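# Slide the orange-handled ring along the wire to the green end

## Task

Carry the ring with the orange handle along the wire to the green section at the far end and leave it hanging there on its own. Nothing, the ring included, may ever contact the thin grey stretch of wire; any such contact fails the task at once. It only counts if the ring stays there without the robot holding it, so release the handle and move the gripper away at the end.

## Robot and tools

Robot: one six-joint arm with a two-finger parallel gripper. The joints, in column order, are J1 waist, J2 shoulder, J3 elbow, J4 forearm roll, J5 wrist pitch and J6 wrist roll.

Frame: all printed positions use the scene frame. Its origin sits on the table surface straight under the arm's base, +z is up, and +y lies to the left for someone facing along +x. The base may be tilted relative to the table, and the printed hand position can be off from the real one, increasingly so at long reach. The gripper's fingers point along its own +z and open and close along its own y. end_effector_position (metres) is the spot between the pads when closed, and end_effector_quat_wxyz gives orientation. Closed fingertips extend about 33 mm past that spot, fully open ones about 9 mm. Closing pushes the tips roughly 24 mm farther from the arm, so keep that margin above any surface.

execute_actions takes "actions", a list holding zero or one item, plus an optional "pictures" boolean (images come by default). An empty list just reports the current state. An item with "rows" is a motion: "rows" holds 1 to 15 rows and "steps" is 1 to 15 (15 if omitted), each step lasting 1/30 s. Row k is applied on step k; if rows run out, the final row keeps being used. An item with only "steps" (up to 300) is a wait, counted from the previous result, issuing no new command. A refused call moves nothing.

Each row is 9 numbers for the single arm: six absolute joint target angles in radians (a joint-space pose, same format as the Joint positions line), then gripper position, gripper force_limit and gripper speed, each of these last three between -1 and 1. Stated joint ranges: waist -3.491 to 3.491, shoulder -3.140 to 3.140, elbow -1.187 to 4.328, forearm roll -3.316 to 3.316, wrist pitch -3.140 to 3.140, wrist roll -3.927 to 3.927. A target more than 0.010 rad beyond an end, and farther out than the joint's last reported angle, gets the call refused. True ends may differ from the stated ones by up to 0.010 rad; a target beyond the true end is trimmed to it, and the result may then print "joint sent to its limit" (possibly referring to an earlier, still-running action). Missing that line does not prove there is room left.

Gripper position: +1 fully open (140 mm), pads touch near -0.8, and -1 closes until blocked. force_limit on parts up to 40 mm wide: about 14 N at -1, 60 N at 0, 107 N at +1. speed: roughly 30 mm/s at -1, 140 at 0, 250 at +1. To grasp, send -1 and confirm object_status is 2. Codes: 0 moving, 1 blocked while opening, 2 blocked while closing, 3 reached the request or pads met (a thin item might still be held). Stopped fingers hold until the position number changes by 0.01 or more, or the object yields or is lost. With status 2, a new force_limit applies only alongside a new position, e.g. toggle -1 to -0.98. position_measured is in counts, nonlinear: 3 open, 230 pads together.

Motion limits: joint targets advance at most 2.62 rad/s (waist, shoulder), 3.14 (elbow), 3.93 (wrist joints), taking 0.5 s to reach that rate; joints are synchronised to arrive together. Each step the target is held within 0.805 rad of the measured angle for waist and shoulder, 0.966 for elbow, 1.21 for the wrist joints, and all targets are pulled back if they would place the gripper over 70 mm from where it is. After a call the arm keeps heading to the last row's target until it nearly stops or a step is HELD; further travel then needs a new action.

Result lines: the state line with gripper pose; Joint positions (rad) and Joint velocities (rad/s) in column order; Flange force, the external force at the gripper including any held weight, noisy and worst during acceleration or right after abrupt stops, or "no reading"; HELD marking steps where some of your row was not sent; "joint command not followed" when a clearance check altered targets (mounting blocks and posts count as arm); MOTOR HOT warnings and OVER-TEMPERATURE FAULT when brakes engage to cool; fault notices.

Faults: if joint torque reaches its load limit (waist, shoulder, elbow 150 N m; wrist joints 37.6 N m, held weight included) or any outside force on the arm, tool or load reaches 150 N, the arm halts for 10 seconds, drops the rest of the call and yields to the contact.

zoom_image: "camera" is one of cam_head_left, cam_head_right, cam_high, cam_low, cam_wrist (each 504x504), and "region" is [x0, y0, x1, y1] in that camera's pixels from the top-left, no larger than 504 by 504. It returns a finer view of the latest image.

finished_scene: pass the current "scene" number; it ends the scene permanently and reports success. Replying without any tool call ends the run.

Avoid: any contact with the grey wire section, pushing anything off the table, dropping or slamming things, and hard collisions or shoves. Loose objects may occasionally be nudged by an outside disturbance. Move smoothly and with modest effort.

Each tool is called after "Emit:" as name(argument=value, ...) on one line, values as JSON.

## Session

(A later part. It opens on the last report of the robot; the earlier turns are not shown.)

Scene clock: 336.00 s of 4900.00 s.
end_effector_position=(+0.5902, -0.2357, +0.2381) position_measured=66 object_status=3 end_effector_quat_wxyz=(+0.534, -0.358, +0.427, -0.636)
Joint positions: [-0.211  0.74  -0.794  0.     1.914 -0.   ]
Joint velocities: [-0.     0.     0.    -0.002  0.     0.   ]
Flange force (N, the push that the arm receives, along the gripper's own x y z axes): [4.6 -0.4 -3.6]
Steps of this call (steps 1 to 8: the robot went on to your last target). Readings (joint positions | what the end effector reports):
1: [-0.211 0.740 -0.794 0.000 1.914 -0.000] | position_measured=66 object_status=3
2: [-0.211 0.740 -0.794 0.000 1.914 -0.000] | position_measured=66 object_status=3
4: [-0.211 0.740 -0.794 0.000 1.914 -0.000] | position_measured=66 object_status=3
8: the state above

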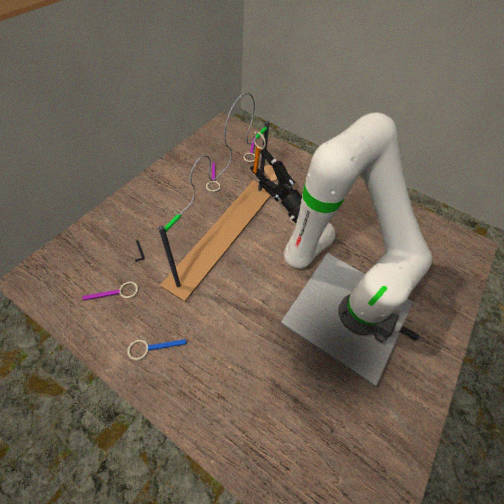

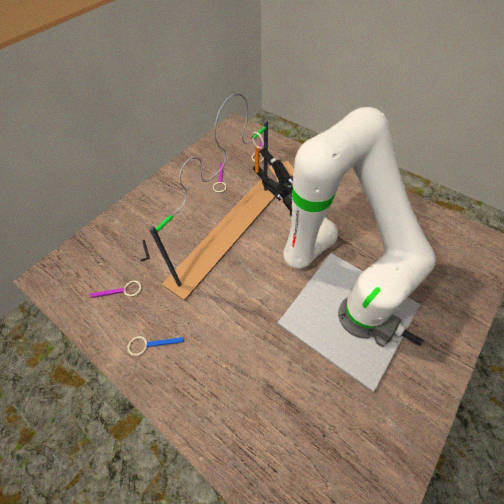

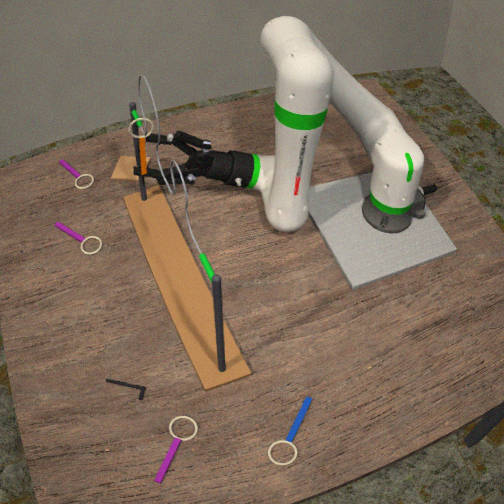

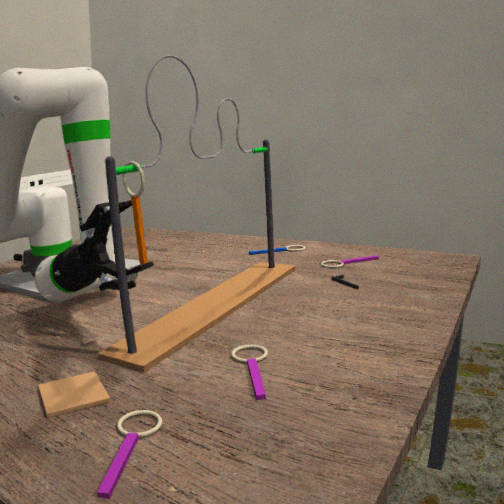

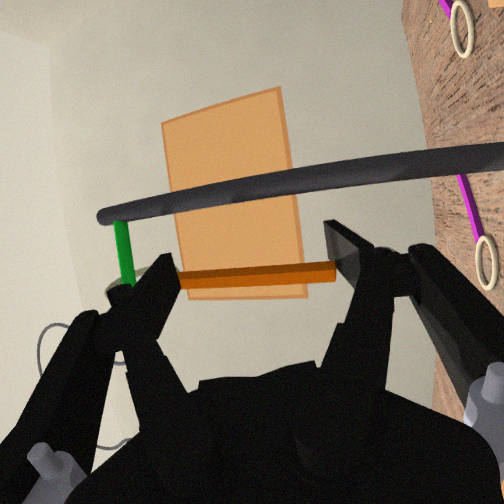

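Emit:
execute_actions(actions=[{"rows": [[-0.2110,0.7419,-0.7930,0,1.9150,0,0.5,0,0],[-0.2110,0.7446,-0.7922,0,1.9169,0,0.5,0,0],[-0.2110,0.7476,-0.7913,0,1.9190,0,0.5,0,0],[-0.2110,0.7506,-0.7904,0,1.9211,0,0.5,0,0],[-0.2110,0.7536,-0.7896,0,1.9232,0,0.5,0,0],[-0.2110,0.7566,-0.7887,0,1.9254,0,0.5,0,0],[-0.2110,0.7596,-0.7878,0,1.9275,0,0.5,0,0],[-0.2110,0.7622,-0.7870,0,1.9293,0,0.5,0,0],[-0.2110,0.7642,-0.7864,0,1.9307,0,0.5,0,0]], "steps": 15}], pictures=false)

Emit:
execute_actions(actions=[{"steps": 30}])

Emit:
zoom_image(camera="cam_low", region=[80, 150, 200, 300])

Emit:
zoom_image(camera="cam_wrist", region=[60, 190, 400, 340])

Emit:
zoom_image(camera="cam_high", region=[110, 95, 190, 195])

Emit:
zoom_image(camera="cam_head_left", region=[230, 115, 300, 195])

Scene clock: 376.27 s of 4900.00 s.
end_effector_position=(+0.5902, -0.2357, +0.2311) position_measured=66 object_status=3 end_effector_quat_wxyz=(+0.534, -0.358, +0.427, -0.636)
Joint positions: [-0.211  0.764 -0.786  0.     1.931 -0.   ]
Joint velocities: [-0.001  0.001 -0.    -0.001  0.    -0.   ]
Flange force (N, the push that the arm receives, along the gripper's own x y z axes): [4.5 2.4 -3.8]
Steps of this call (steps 1 to 15: the robot went on to your last target; steps 16 to 90: nothing new was sent; then 36.77 s passed at rest; steps 91 to 105: all 15 steps of this action). Readings (joint positions | what the end effector reports):
91: [-0.211 0.740 -0.794 0.000 1.914 -0.000] | position_measured=66 object_status=3
92: [-0.211 0.741 -0.793 0.000 1.915 -0.000] | position_measured=66 object_status=3
94: [-0.211 0.746 -0.792 0.000 1.918 -0.000] | position_measured=66 object_status=3
98: [-0.211 0.758 -0.788 0.000 1.926 0.000] | position_measured=66 object_status=3
105: the state above

Scene clock: 377.27 s of 4900.00 s.
end_effector_position=(+0.5902, -0.2357, +0.2311) position_measured=66 object_status=3 end_effector_quat_wxyz=(+0.534, -0.358, +0.427, -0.636)
Joint positions: [-0.211  0.764 -0.786  0.     1.931 -0.   ]
Joint velocities: [-0.002  0.     0.001  0.     0.     0.   ]
Flange force (N, the push that the arm receives, along the gripper's own x y z axes): [6.9 0.5 -3.6]
Steps of this call (steps 1 to 15: the robot went on to your last target; steps 16 to 30: nothing new was sent). Readings (joint positions | what the end effector reports):
1: [-0.211 0.764 -0.786 0.000 1.931 0.000] | position_measured=66 object_status=3
2: [-0.211 0.764 -0.786 0.000 1.931 -0.000] | position_measured=66 object_status=3
4: [-0.211 0.764 -0.786 0.000 1.931 -0.000] | position_measured=66 object_status=3
8: [-0.211 0.764 -0.786 0.000 1.931 -0.000] | position_measured=66 object_status=3
30: the state above
The arm was judged still, so your last target was given up. Only a new action makes it travel on or press farther. Fingers that are still opening or closing keep moving.

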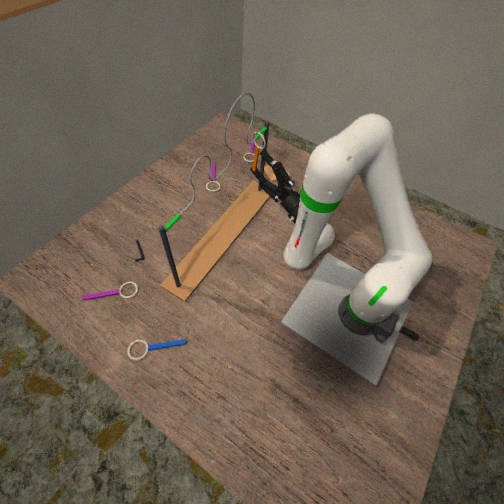

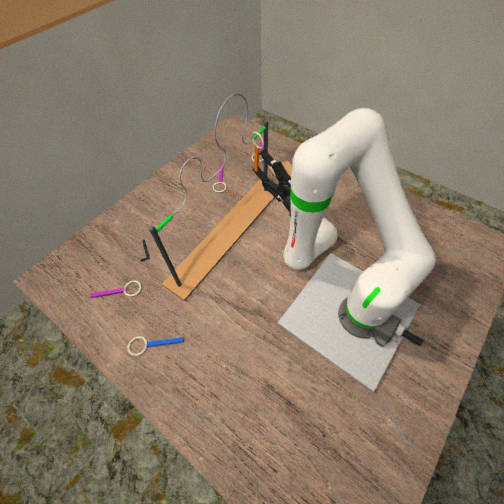

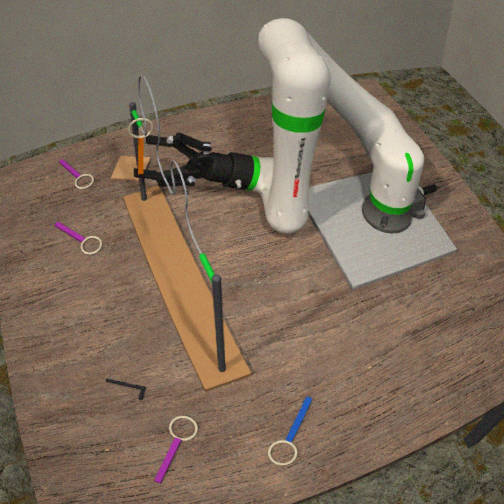

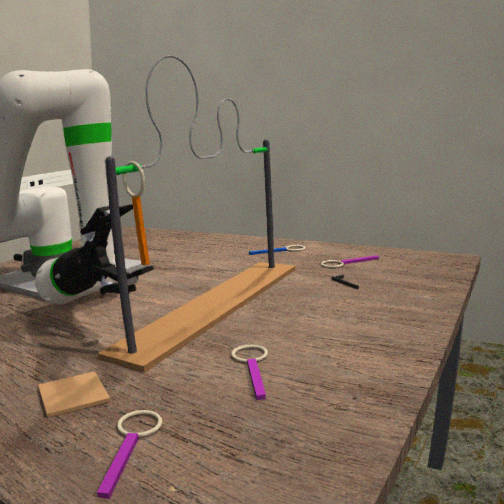

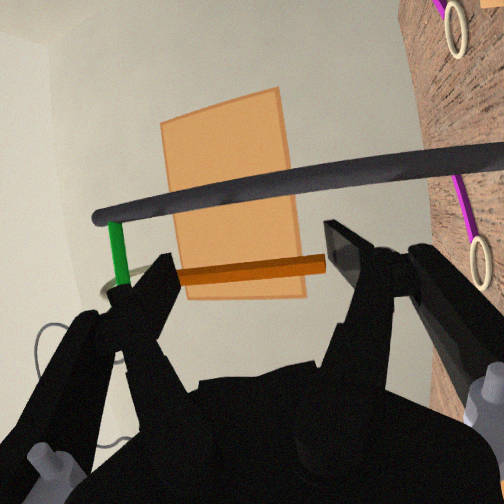

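Region (80, 150, 200, 300) of cam_low's 504x504 image, scaled by 3.360, with more detail than that image has; it fills the left 403 columns of this view, and the rest is white.

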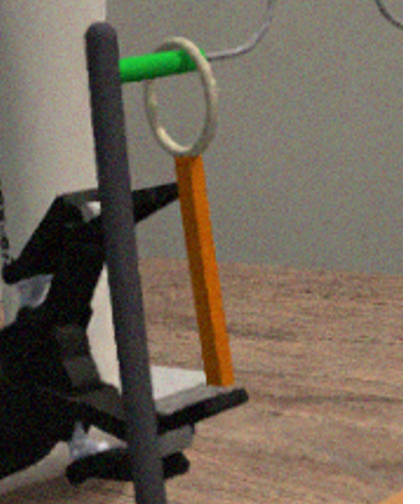

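Region (60, 190, 400, 340) of cam_wrist's 504x504 image, scaled by 1.482, with more detail than that image has; it fills the top 222 rows of this view, and the rest is white.

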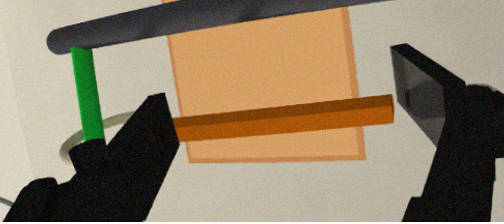

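Region (110, 95, 190, 195) of cam_high's 504x504 image, scaled by 5.040, with more detail than that image has; it fills the left 403 columns of this view, and the rest is white.

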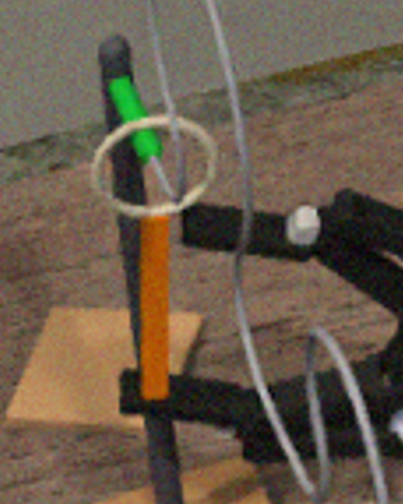

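Region (230, 115, 300, 195) of cam_head_left's 504x504 image, scaled by 6.300, with more detail than that image has; it fills the left 441 columns of this view, and the rest is white.

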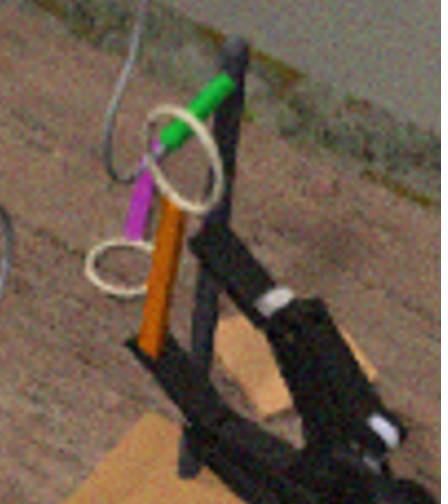

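Emit:
execute_actions(actions=[{"rows": [[-0.2098,0.7642,-0.7862,0,1.9305,-0.003,0.5,0,0],[-0.2080,0.7642,-0.7859,0,1.9303,-0.008,0.5,0,0],[-0.2057,0.7642,-0.7856,0,1.9299,-0.014,0.5,0,0],[-0.2033,0.7642,-0.7852,0,1.9296,-0.020,0.5,0,0],[-0.2008,0.7643,-0.7848,0,1.9292,-0.026,0.5,0,0],[-0.1985,0.7643,-0.7845,0,1.9288,-0.032,0.5,0,0],[-0.1967,0.7643,-0.7842,0,1.9286,-0.037,0.5,0,0],[-0.1955,0.7643,-0.7840,0,1.9284,-0.040,0.5,0,0]], "steps": 15}])

Emit:
zoom_image(camera="cam_low", region=[80, 150, 200, 300])

Emit:
zoom_image(camera="cam_wrist", region=[60, 190, 400, 340])

Emit:
zoom_image(camera="cam_high", region=[110, 95, 190, 195])

Emit:
zoom_image(camera="cam_wrist", region=[270, 200, 400, 310])

Scene clock: 497.77 s of 4900.00 s.
end_effector_position=(+0.5947, -0.2267, +0.2311) position_measured=66 object_status=3 end_effector_quat_wxyz=(+0.551, -0.353, +0.431, -0.621)
Joint positions: [-0.196  0.764 -0.784 -0.     1.928 -0.04 ]
Joint velocities: [ 0.001  0.     0.    -0.    -0.    -0.   ]
Flange force (N, the push that the arm receives, along the gripper's own x y z axes): [6.5 -1.5 -3.8]
Steps of this call (steps 1 to 460: nothing new was sent; then 104.67 s passed at rest; steps 461 to 475: all 15 steps of this action). Readings (joint positions | what the end effector reports):
461: [-0.211 0.764 -0.786 -0.000 1.931 -0.000] | position_measured=66 object_status=3
462: [-0.210 0.764 -0.786 -0.000 1.931 -0.002] | position_measured=66 object_status=3
464: [-0.207 0.764 -0.786 -0.000 1.931 -0.010] | position_measured=66 object_status=3
468: [-0.198 0.764 -0.784 -0.000 1.929 -0.033] | position_measured=66 object_status=3
475: the state above

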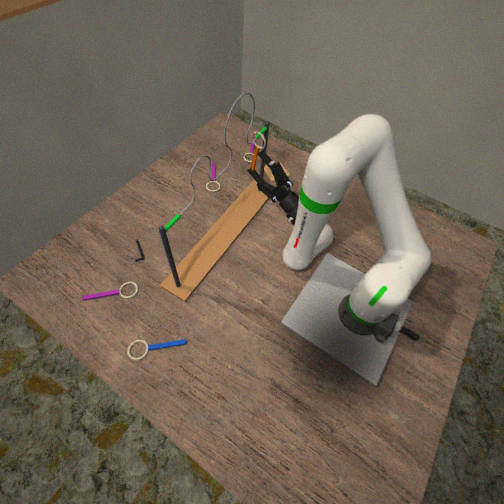

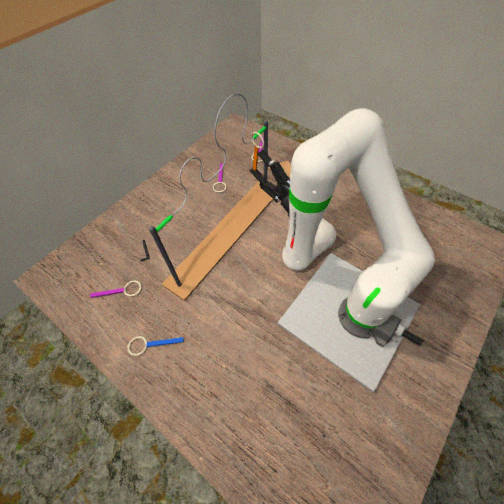

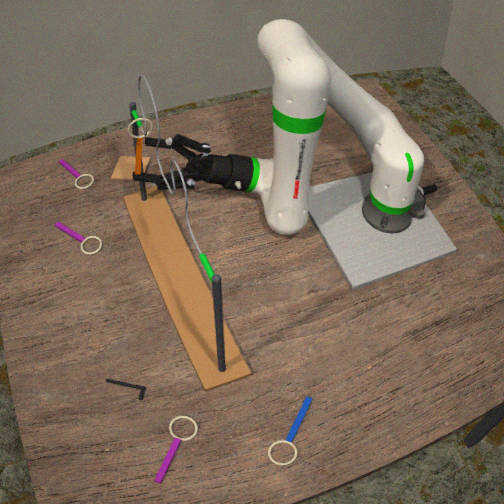

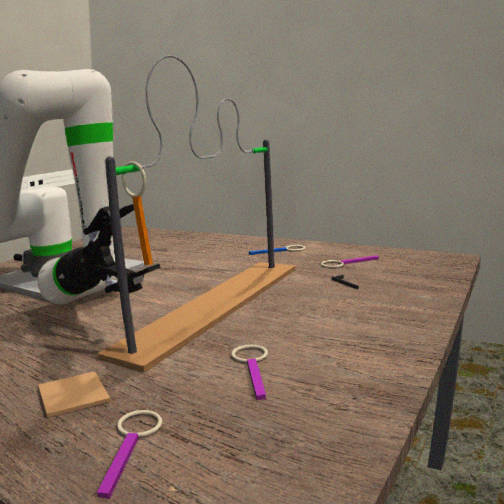

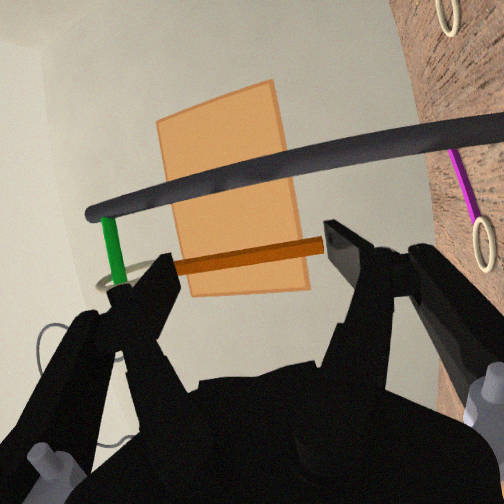

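Region (80, 150, 200, 300) of cam_low's 504x504 image, scaled by 3.360, with more detail than that image has; it fills the left 403 columns of this view, and the rest is white.

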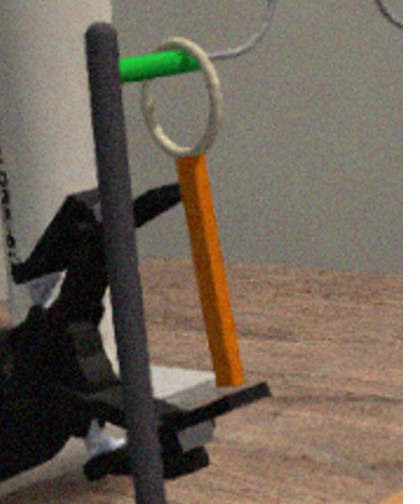

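Region (60, 190, 400, 340) of cam_wrist's 504x504 image, scaled by 1.482, with more detail than that image has; it fills the top 222 rows of this view, and the rest is white.

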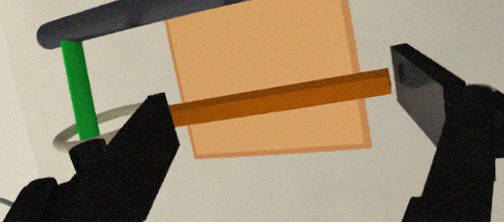

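Region (110, 95, 190, 195) of cam_high's 504x504 image, scaled by 5.040, with more detail than that image has; it fills the left 403 columns of this view, and the rest is white.

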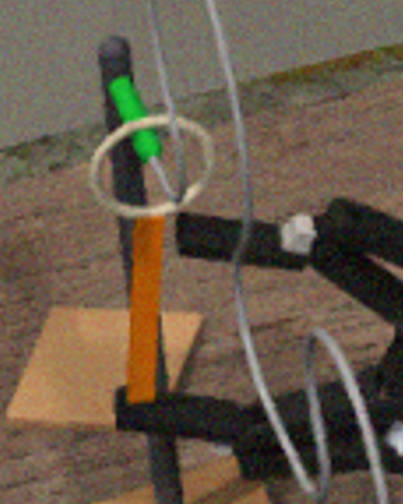

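Region (270, 200, 400, 310) of cam_wrist's 504x504 image, scaled by 3.877, with more detail than that image has; it fills the top 426 rows of this view, and the rest is white.

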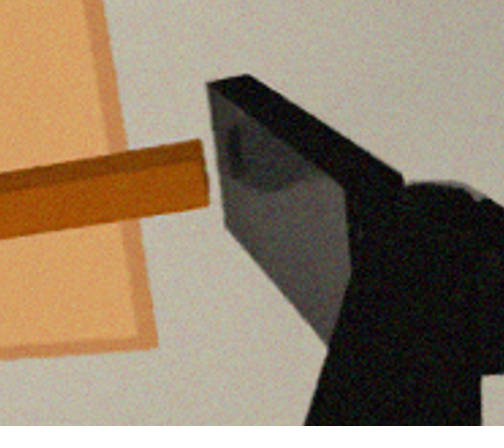

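Emit:
execute_actions(actions=[{"rows": [[-0.1955,0.7630,-0.7835,0,1.9266,-0.040,0.5,0,0],[-0.1955,0.7610,-0.7827,0,1.9238,-0.040,0.5,0,0],[-0.1955,0.7584,-0.7818,0,1.9203,-0.040,0.5,0,0],[-0.1955,0.7558,-0.7808,0,1.9167,-0.040,0.5,0,0],[-0.1955,0.7538,-0.7800,0,1.9140,-0.040,0.5,0,0],[-0.1955,0.7525,-0.7795,0,1.9122,-0.040,0.5,0,0]], "steps": 14}])

Emit:
zoom_image(camera="cam_low", region=[110, 190, 180, 290])

Emit:
zoom_image(camera="cam_high", region=[110, 95, 190, 195])

Emit:
zoom_image(camera="cam_wrist", region=[270, 200, 400, 310])

Scene clock: 539.60 s of 4900.00 s.
end_effector_position=(+0.5982, -0.2272, +0.2347) position_measured=66 object_status=3 end_effector_quat_wxyz=(+0.551, -0.353, +0.431, -0.621)
Joint positions: [-0.195  0.753 -0.78   0.     1.912 -0.04 ]
Joint velocities: [ 0.    -0.001  0.     0.001 -0.    -0.   ]
Flange force (N, the push that the arm receives, along the gripper's own x y z axes): [5.1 -0.1 -3.7]
Steps of this call (steps 1 to 15: the robot went on to your last target; steps 16 to 200: nothing new was sent; then 34.70 s passed at rest; steps 201 to 214: all 14 steps of this action). Readings (joint positions | what the end effector reports):
201: [-0.195 0.764 -0.784 0.000 1.928 -0.040] | position_measured=66 object_status=3
202: [-0.195 0.764 -0.784 0.000 1.927 -0.040] | position_measured=66 object_status=3
204: [-0.195 0.760 -0.782 0.000 1.922 -0.040] | position_measured=66 object_status=3
208: [-0.195 0.753 -0.780 0.000 1.913 -0.040] | position_measured=66 object_status=3
214: the state above

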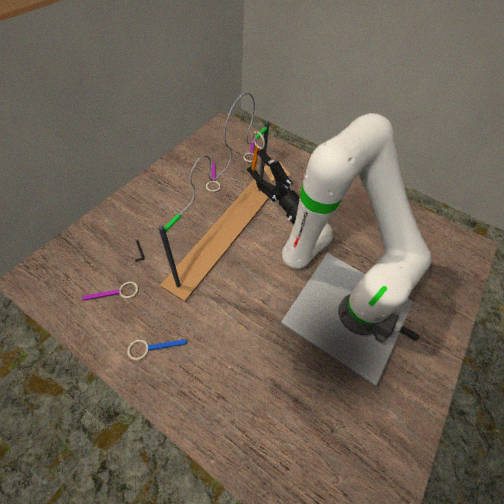

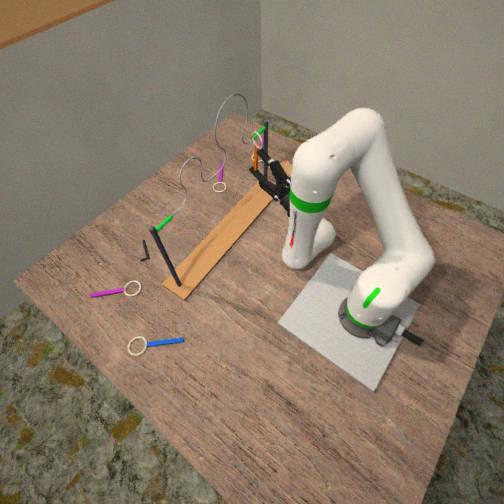

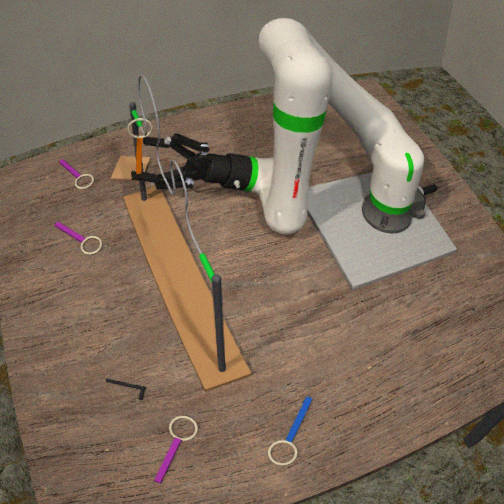

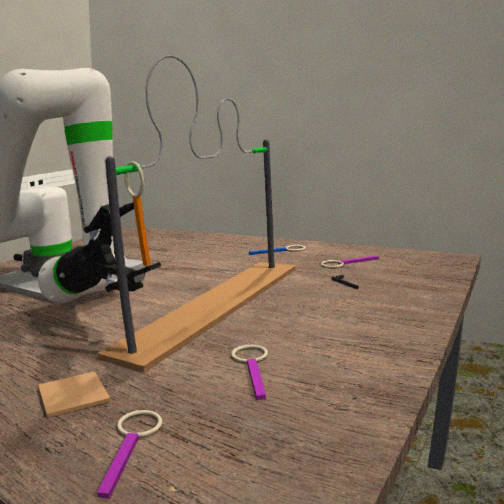

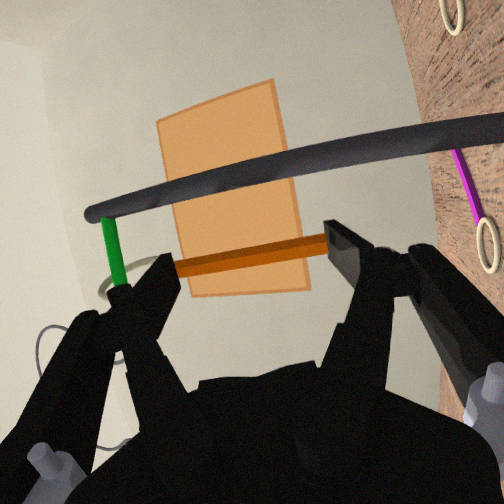

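Region (110, 190, 180, 290) of cam_low's 504x504 image, scaled by 5.040, with more detail than that image has; it fills the left 353 columns of this view, and the rest is white.

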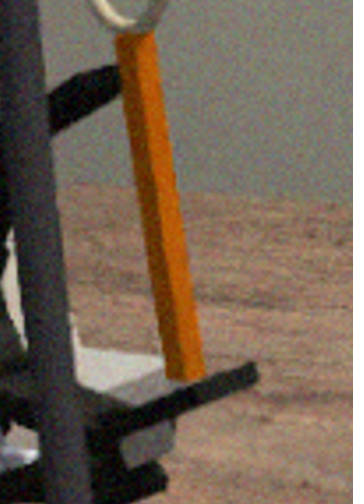

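Region (110, 95, 190, 195) of cam_high's 504x504 image, scaled by 5.040, with more detail than that image has; it fills the left 403 columns of this view, and the rest is white.

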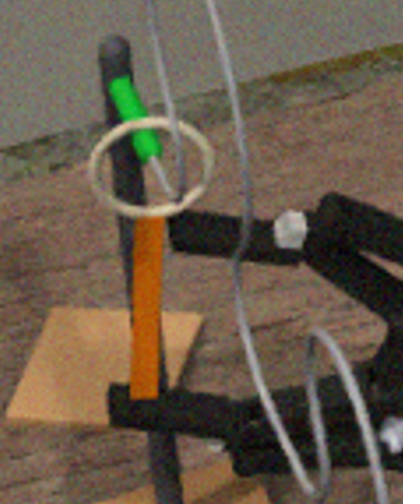

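Region (270, 200, 400, 310) of cam_wrist's 504x504 image, scaled by 3.877, with more detail than that image has; it fills the top 426 rows of this view, and the rest is white.

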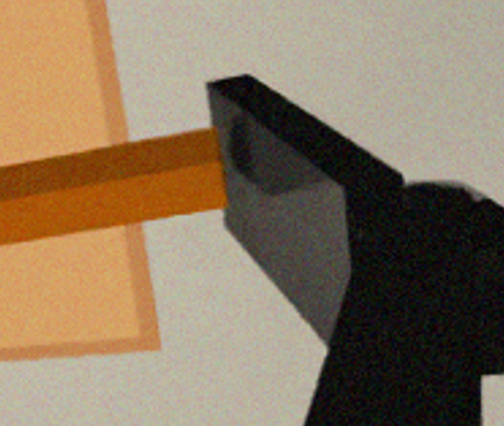

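Emit:
execute_actions(actions=[{"rows": [[-0.1955,0.7525,-0.7810,0,1.9137,-0.040,0.42,0,-1],[-0.1955,0.7526,-0.7835,0,1.9162,-0.040,0.42,0,-1],[-0.1955,0.7526,-0.7869,0,1.9197,-0.040,0.42,0,-1],[-0.1955,0.7527,-0.7914,0,1.9243,-0.040,0.42,0,-1],[-0.1955,0.7528,-0.7964,0,1.9293,-0.040,0.42,0,-1],[-0.1955,0.7529,-0.8018,0,1.9348,-0.040,0.42,0,-1],[-0.1955,0.7530,-0.8078,0,1.9409,-0.040,0.42,0,-1],[-0.1955,0.7531,-0.8142,0,1.9474,-0.040,0.42,0,-1],[-0.1955,0.7532,-0.8217,0,1.9550,-0.040,0.42,0,-1],[-0.1955,0.7533,-0.8291,0,1.9625,-0.040,0.42,0,-1],[-0.1955,0.7537,-0.8367,0,1.9705,-0.040,0.42,0,-1],[-0.1955,0.7541,-0.8442,0,1.9784,-0.040,0.42,0,-1],[-0.1955,0.7545,-0.8518,0,1.9864,-0.040,0.42,0,-1],[-0.1955,0.7548,-0.8594,0,1.9943,-0.040,0.42,0,-1],[-0.1955,0.7552,-0.8669,0,2.0023,-0.040,0.42,0,-1]], "steps": 15}], pictures=false)

Emit:
execute_actions(actions=[{"rows": [[-0.1955,0.7556,-0.8745,0,2.0102,-0.040,0.42,0,-1],[-0.1955,0.7560,-0.8821,0,2.0182,-0.040,0.42,0,-1],[-0.1955,0.7563,-0.8890,0,2.0254,-0.040,0.42,0,-1],[-0.1955,0.7566,-0.8945,0,2.0312,-0.040,0.42,0,-1],[-0.1955,0.7568,-0.8979,0,2.0348,-0.040,0.42,0,-1]], "steps": 15}])

Emit:
zoom_image(camera="cam_low", region=[80, 150, 200, 300])

Emit:
zoom_image(camera="cam_high", region=[110, 95, 210, 195])

Emit:
zoom_image(camera="cam_wrist", region=[60, 170, 400, 340])

Scene clock: 620.87 s of 4900.00 s.
end_effector_position=(+0.5670, -0.2223, +0.2338) position_measured=76 object_status=3 end_effector_quat_wxyz=(+0.551, -0.353, +0.431, -0.621)
Joint positions: [-0.195  0.754 -0.852  0.     1.987 -0.04 ]
Joint velocities: [ 0.001  0.011 -0.223  0.     0.232 -0.   ]
Flange force (N, the push that the arm receives, along the gripper's own x y z axes): [4.4 -2.1 -7.1]
Steps of this call (steps 1 to 15: the robot went on to your last target; steps 16 to 110: nothing new was sent; then 77.10 s passed at rest; steps 111 to 125: all 15 steps of this action). Readings (joint positions | what the end effector reports):
111: [-0.195 0.752 -0.780 0.000 1.912 -0.040] | position_measured=66 object_status=0
112: [-0.195 0.752 -0.780 0.000 1.913 -0.040] | position_measured=67 object_status=0
114: [-0.195 0.752 -0.785 0.000 1.918 -0.040] | position_measured=71 object_status=0
118: [-0.195 0.753 -0.803 0.000 1.936 -0.040] | position_measured=76 object_status=0
125: the state above

Scene clock: 621.37 s of 4900.00 s.
end_effector_position=(+0.5638, -0.2217, +0.2338) position_measured=76 object_status=3 end_effector_quat_wxyz=(+0.551, -0.353, +0.431, -0.621)
Joint positions: [-0.195  0.755 -0.86   0.     1.995 -0.04 ]
Joint velocities: [-0.001 -0.001  0.     0.001 -0.     0.   ]
Flange force (N, the push that the arm receives, along the gripper's own x y z axes): [6.2 0.2 -4.1]
A step of this action was HELD (marked below), so the robot has no last target. The arm can still carry out the HELD step.
Steps of this call (steps 1 to 15: all 15 steps of this action). Readings (joint positions | what the end effector reports):
1: [-0.195 0.755 -0.860 0.000 1.995 -0.040] | position_measured=76 object_status=3
2: [-0.195 0.755 -0.860 -0.000 1.995 -0.040] | position_measured=76 object_status=3 HELD
3: [-0.195 0.755 -0.860 -0.000 1.995 -0.040] | position_measured=76 object_status=3 HELD
4: [-0.195 0.755 -0.860 -0.000 1.995 -0.040] | position_measured=76 object_status=3 HELD
5: [-0.195 0.755 -0.860 -0.000 1.995 -0.040] | position_measured=76 object_status=3 HELD
6: [-0.195 0.755 -0.860 -0.000 1.995 -0.040] | position_measured=76 object_status=3 HELD
7: [-0.195 0.755 -0.860 -0.000 1.995 -0.040] | position_measured=76 object_status=3 HELD
8: [-0.195 0.755 -0.860 -0.000 1.995 -0.040] | position_measured=76 object_status=3 HELD
9: [-0.195 0.755 -0.860 -0.000 1.995 -0.040] | position_measured=76 object_status=3 HELD
10: [-0.195 0.755 -0.860 0.000 1.995 -0.040] | position_measured=76 object_status=3 HELD
11: [-0.195 0.755 -0.860 0.000 1.995 -0.040] | position_measured=76 object_status=3 HELD
12: [-0.195 0.755 -0.860 0.000 1.995 -0.040] | position_measured=76 object_status=3 HELD
13: [-0.195 0.755 -0.860 0.000 1.995 -0.040] | position_measured=76 object_status=3 HELD
14: [-0.195 0.755 -0.860 0.000 1.995 -0.040] | position_measured=76 object_status=3 HELD
15: the state above HELD
joint command not followed: on one or more control steps a check withheld the commanded joint targets, and the robot was not sent them on those steps. On the call's last step the targets were still withheld.
cause: the commanded joint targets would bring two parts of the arm too close to each other (joints 1 (waist) to 5 (wrist pitch) lie between them); next, command targets that bring no two parts of the arm closer together.

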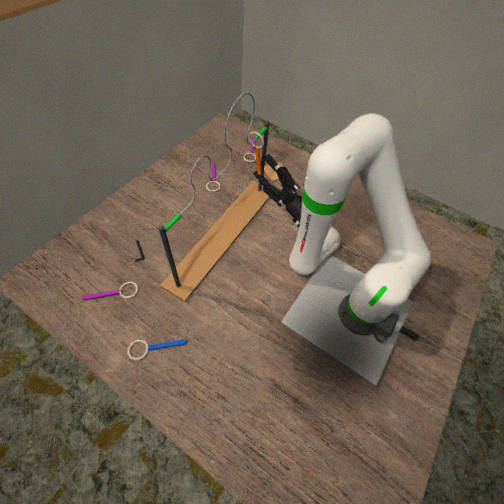

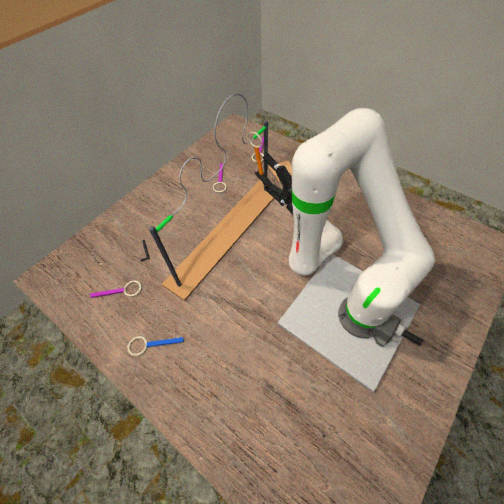

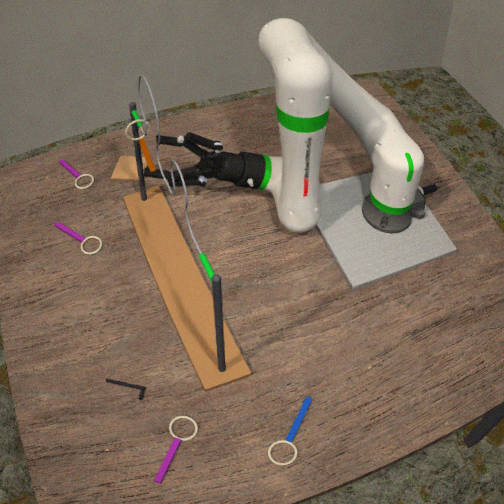

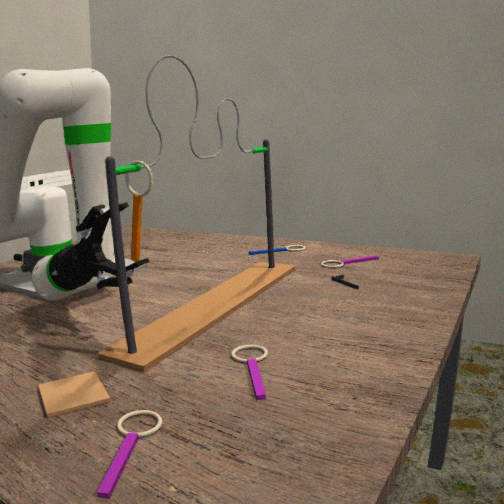

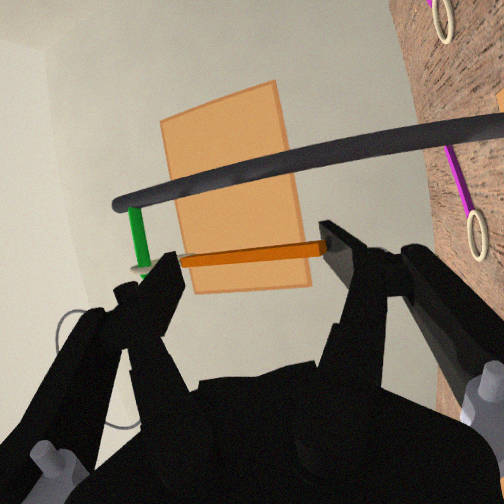

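Region (80, 150, 200, 300) of cam_low's 504x504 image, scaled by 3.360, with more detail than that image has; it fills the left 403 columns of this view, and the rest is white.

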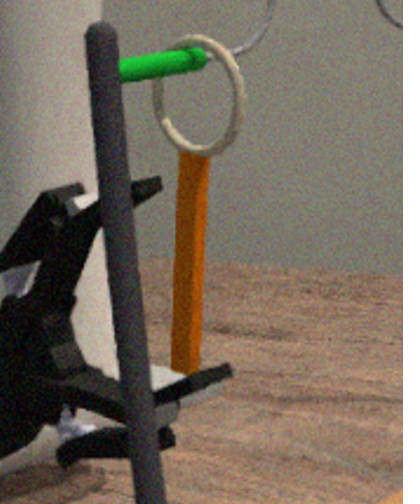

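Region (110, 95, 210, 195) of cam_high's 504x504 image, scaled by 5.040, with more detail than that image has.

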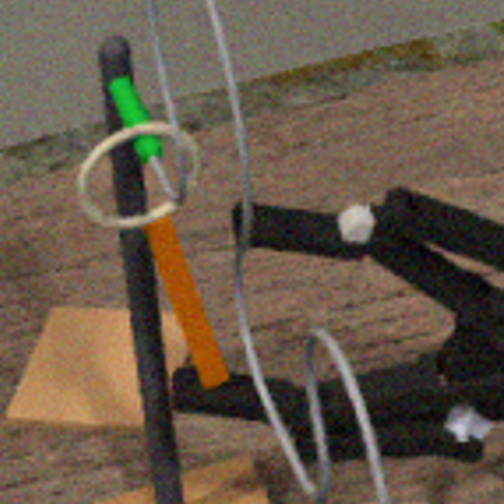

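Region (60, 170, 400, 340) of cam_wrist's 504x504 image, scaled by 1.482, with more detail than that image has.

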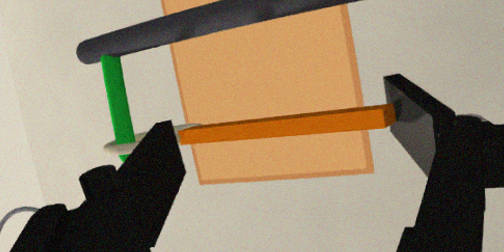

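Emit:
execute_actions(actions=[{"rows": [[-0.1955,0.7505,-0.8625,0,1.9902,-0.040,0.42,0,-1],[-0.1955,0.7428,-0.8669,0,1.9815,-0.040,0.42,0,-1],[-0.1955,0.7335,-0.8723,0,1.9709,-0.040,0.42,0,-1],[-0.1955,0.7228,-0.8784,0,1.9588,-0.040,0.42,0,-1],[-0.1955,0.7121,-0.8845,0,1.9467,-0.040,0.42,0,-1],[-0.1955,0.7026,-0.8917,0,1.9383,-0.040,0.42,0,-1],[-0.1955,0.6931,-0.8988,0,1.9300,-0.040,0.42,0,-1],[-0.1955,0.6835,-0.9060,0,1.9216,-0.040,0.42,0,-1],[-0.1955,0.6740,-0.9131,0,1.9133,-0.040,0.42,0,-1],[-0.1955,0.6645,-0.9203,0,1.9049,-0.040,0.42,0,-1],[-0.1955,0.6559,-0.9297,0,1.9018,-0.040,0.42,0,-1],[-0.1955,0.6472,-0.9391,0,1.8987,-0.040,0.42,0,-1],[-0.1955,0.6386,-0.9485,0,1.8957,-0.040,0.42,0,-1],[-0.1955,0.6304,-0.9574,0,1.8928,-0.040,0.42,0,-1],[-0.1955,0.6236,-0.9648,0,1.8903,-0.040,0.42,0,-1]], "steps": 15}], pictures=false)

Emit:
execute_actions(actions=[{"rows": [[-0.1955,0.6190,-0.9697,0,1.8887,-0.040,0.42,0,-1]], "steps": 10}])

Emit:
zoom_image(camera="cam_low", region=[80, 150, 200, 300])

Emit:
zoom_image(camera="cam_high", region=[110, 95, 210, 195])

Emit:
zoom_image(camera="cam_wrist", region=[60, 170, 400, 340])

Scene clock: 715.47 s of 4900.00 s.
end_effector_position=(+0.5598, -0.2211, +0.2361) position_measured=76 object_status=3 end_effector_quat_wxyz=(+0.546, -0.360, +0.440, -0.615)
Joint positions: [-0.195  0.713 -0.889  0.     1.956 -0.04 ]
Joint velocities: [ 0.001 -0.202 -0.164  0.001 -0.156 -0.   ]
Flange force (N, the push that the arm receives, along the gripper's own x y z axes): [6.0 5.8 -7.1]
Steps of this call (steps 1 to 90: nothing new was sent; then 90.60 s passed at rest; steps 91 to 105: all 15 steps of this action). Readings (joint positions | what the end effector reports):
91: [-0.195 0.755 -0.860 0.000 1.995 -0.040] | position_measured=76 object_status=3
92: [-0.195 0.754 -0.860 0.000 1.994 -0.040] | position_measured=76 object_status=3
94: [-0.195 0.753 -0.861 0.000 1.993 -0.040] | position_measured=76 object_status=3
98: [-0.195 0.747 -0.864 0.000 1.986 -0.040] | position_measured=76 object_status=3
105: the state above

Scene clock: 715.80 s of 4900.00 s.
end_effector_position=(+0.5466, -0.2190, +0.2406) position_measured=76 object_status=3 end_effector_quat_wxyz=(+0.539, -0.371, +0.453, -0.606)
Joint positions: [-0.195  0.643 -0.949  0.     1.905 -0.04 ]
Joint velocities: [ 0.001 -0.208 -0.179  0.001 -0.145 -0.   ]
Flange force (N, the push that the arm receives, along the gripper's own x y z axes): [4.2 -5.2 -1.8]
Steps of this call (steps 1 to 10: all 10 steps of this action). Readings (joint positions | what the end effector reports):
1: [-0.195 0.706 -0.895 0.000 1.950 -0.040] | position_measured=76 object_status=3
2: [-0.195 0.699 -0.901 0.000 1.945 -0.040] | position_measured=76 object_status=3
4: [-0.195 0.685 -0.913 0.000 1.935 -0.040] | position_measured=76 object_status=3
8: [-0.195 0.657 -0.937 0.000 1.915 -0.040] | position_measured=76 object_status=3
10: the state above

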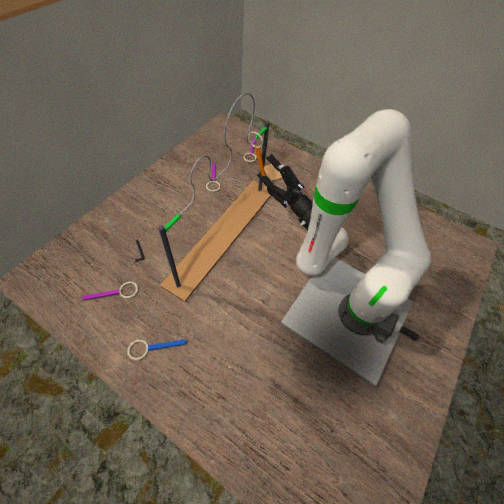

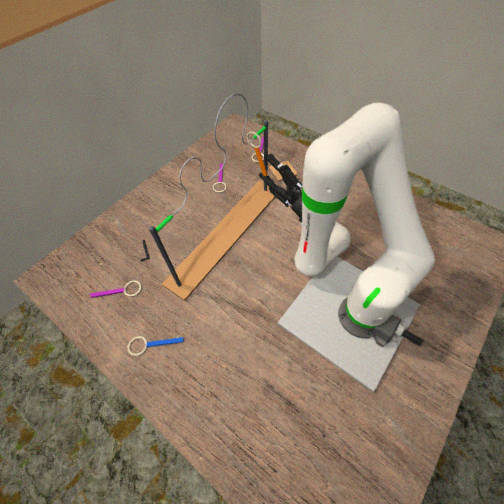

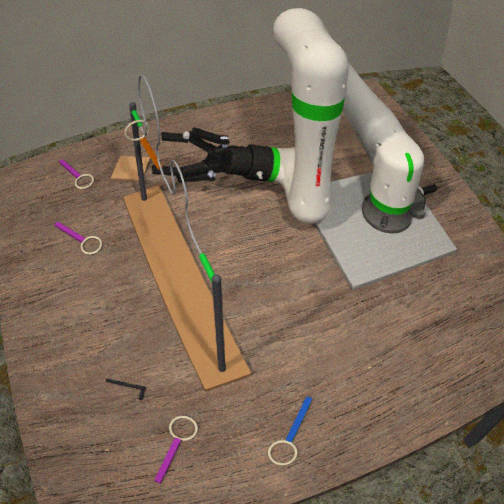

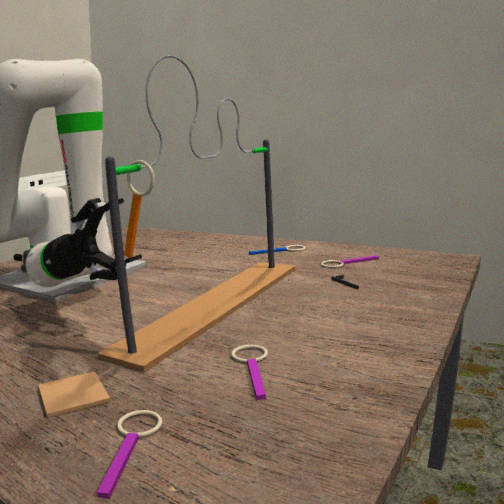

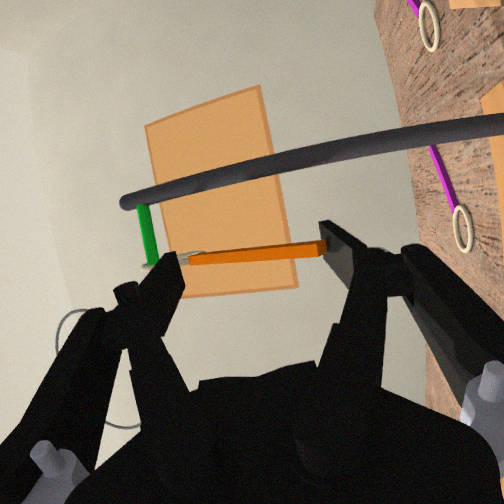

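Region (80, 150, 200, 300) of cam_low's 504x504 image, scaled by 3.360, with more detail than that image has; it fills the left 403 columns of this view, and the rest is white.

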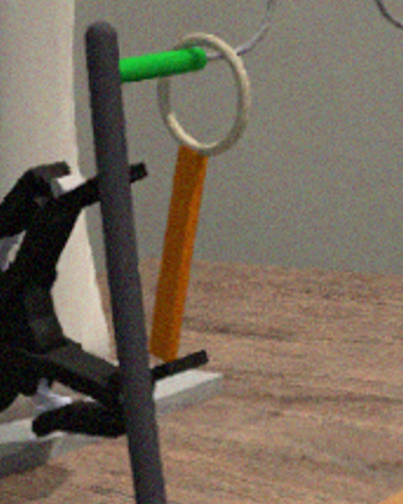

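Region (110, 95, 210, 195) of cam_high's 504x504 image, scaled by 5.040, with more detail than that image has.

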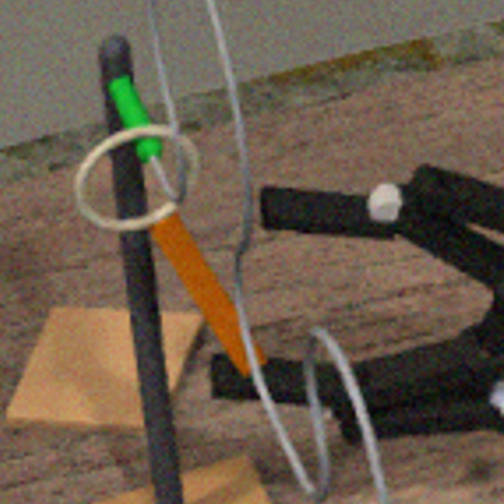

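Region (60, 170, 400, 340) of cam_wrist's 504x504 image, scaled by 1.482, with more detail than that image has.

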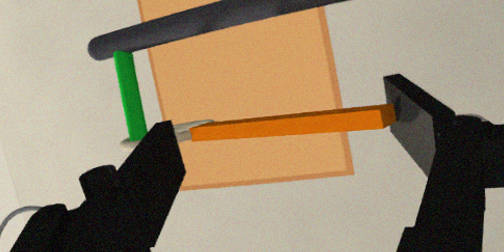

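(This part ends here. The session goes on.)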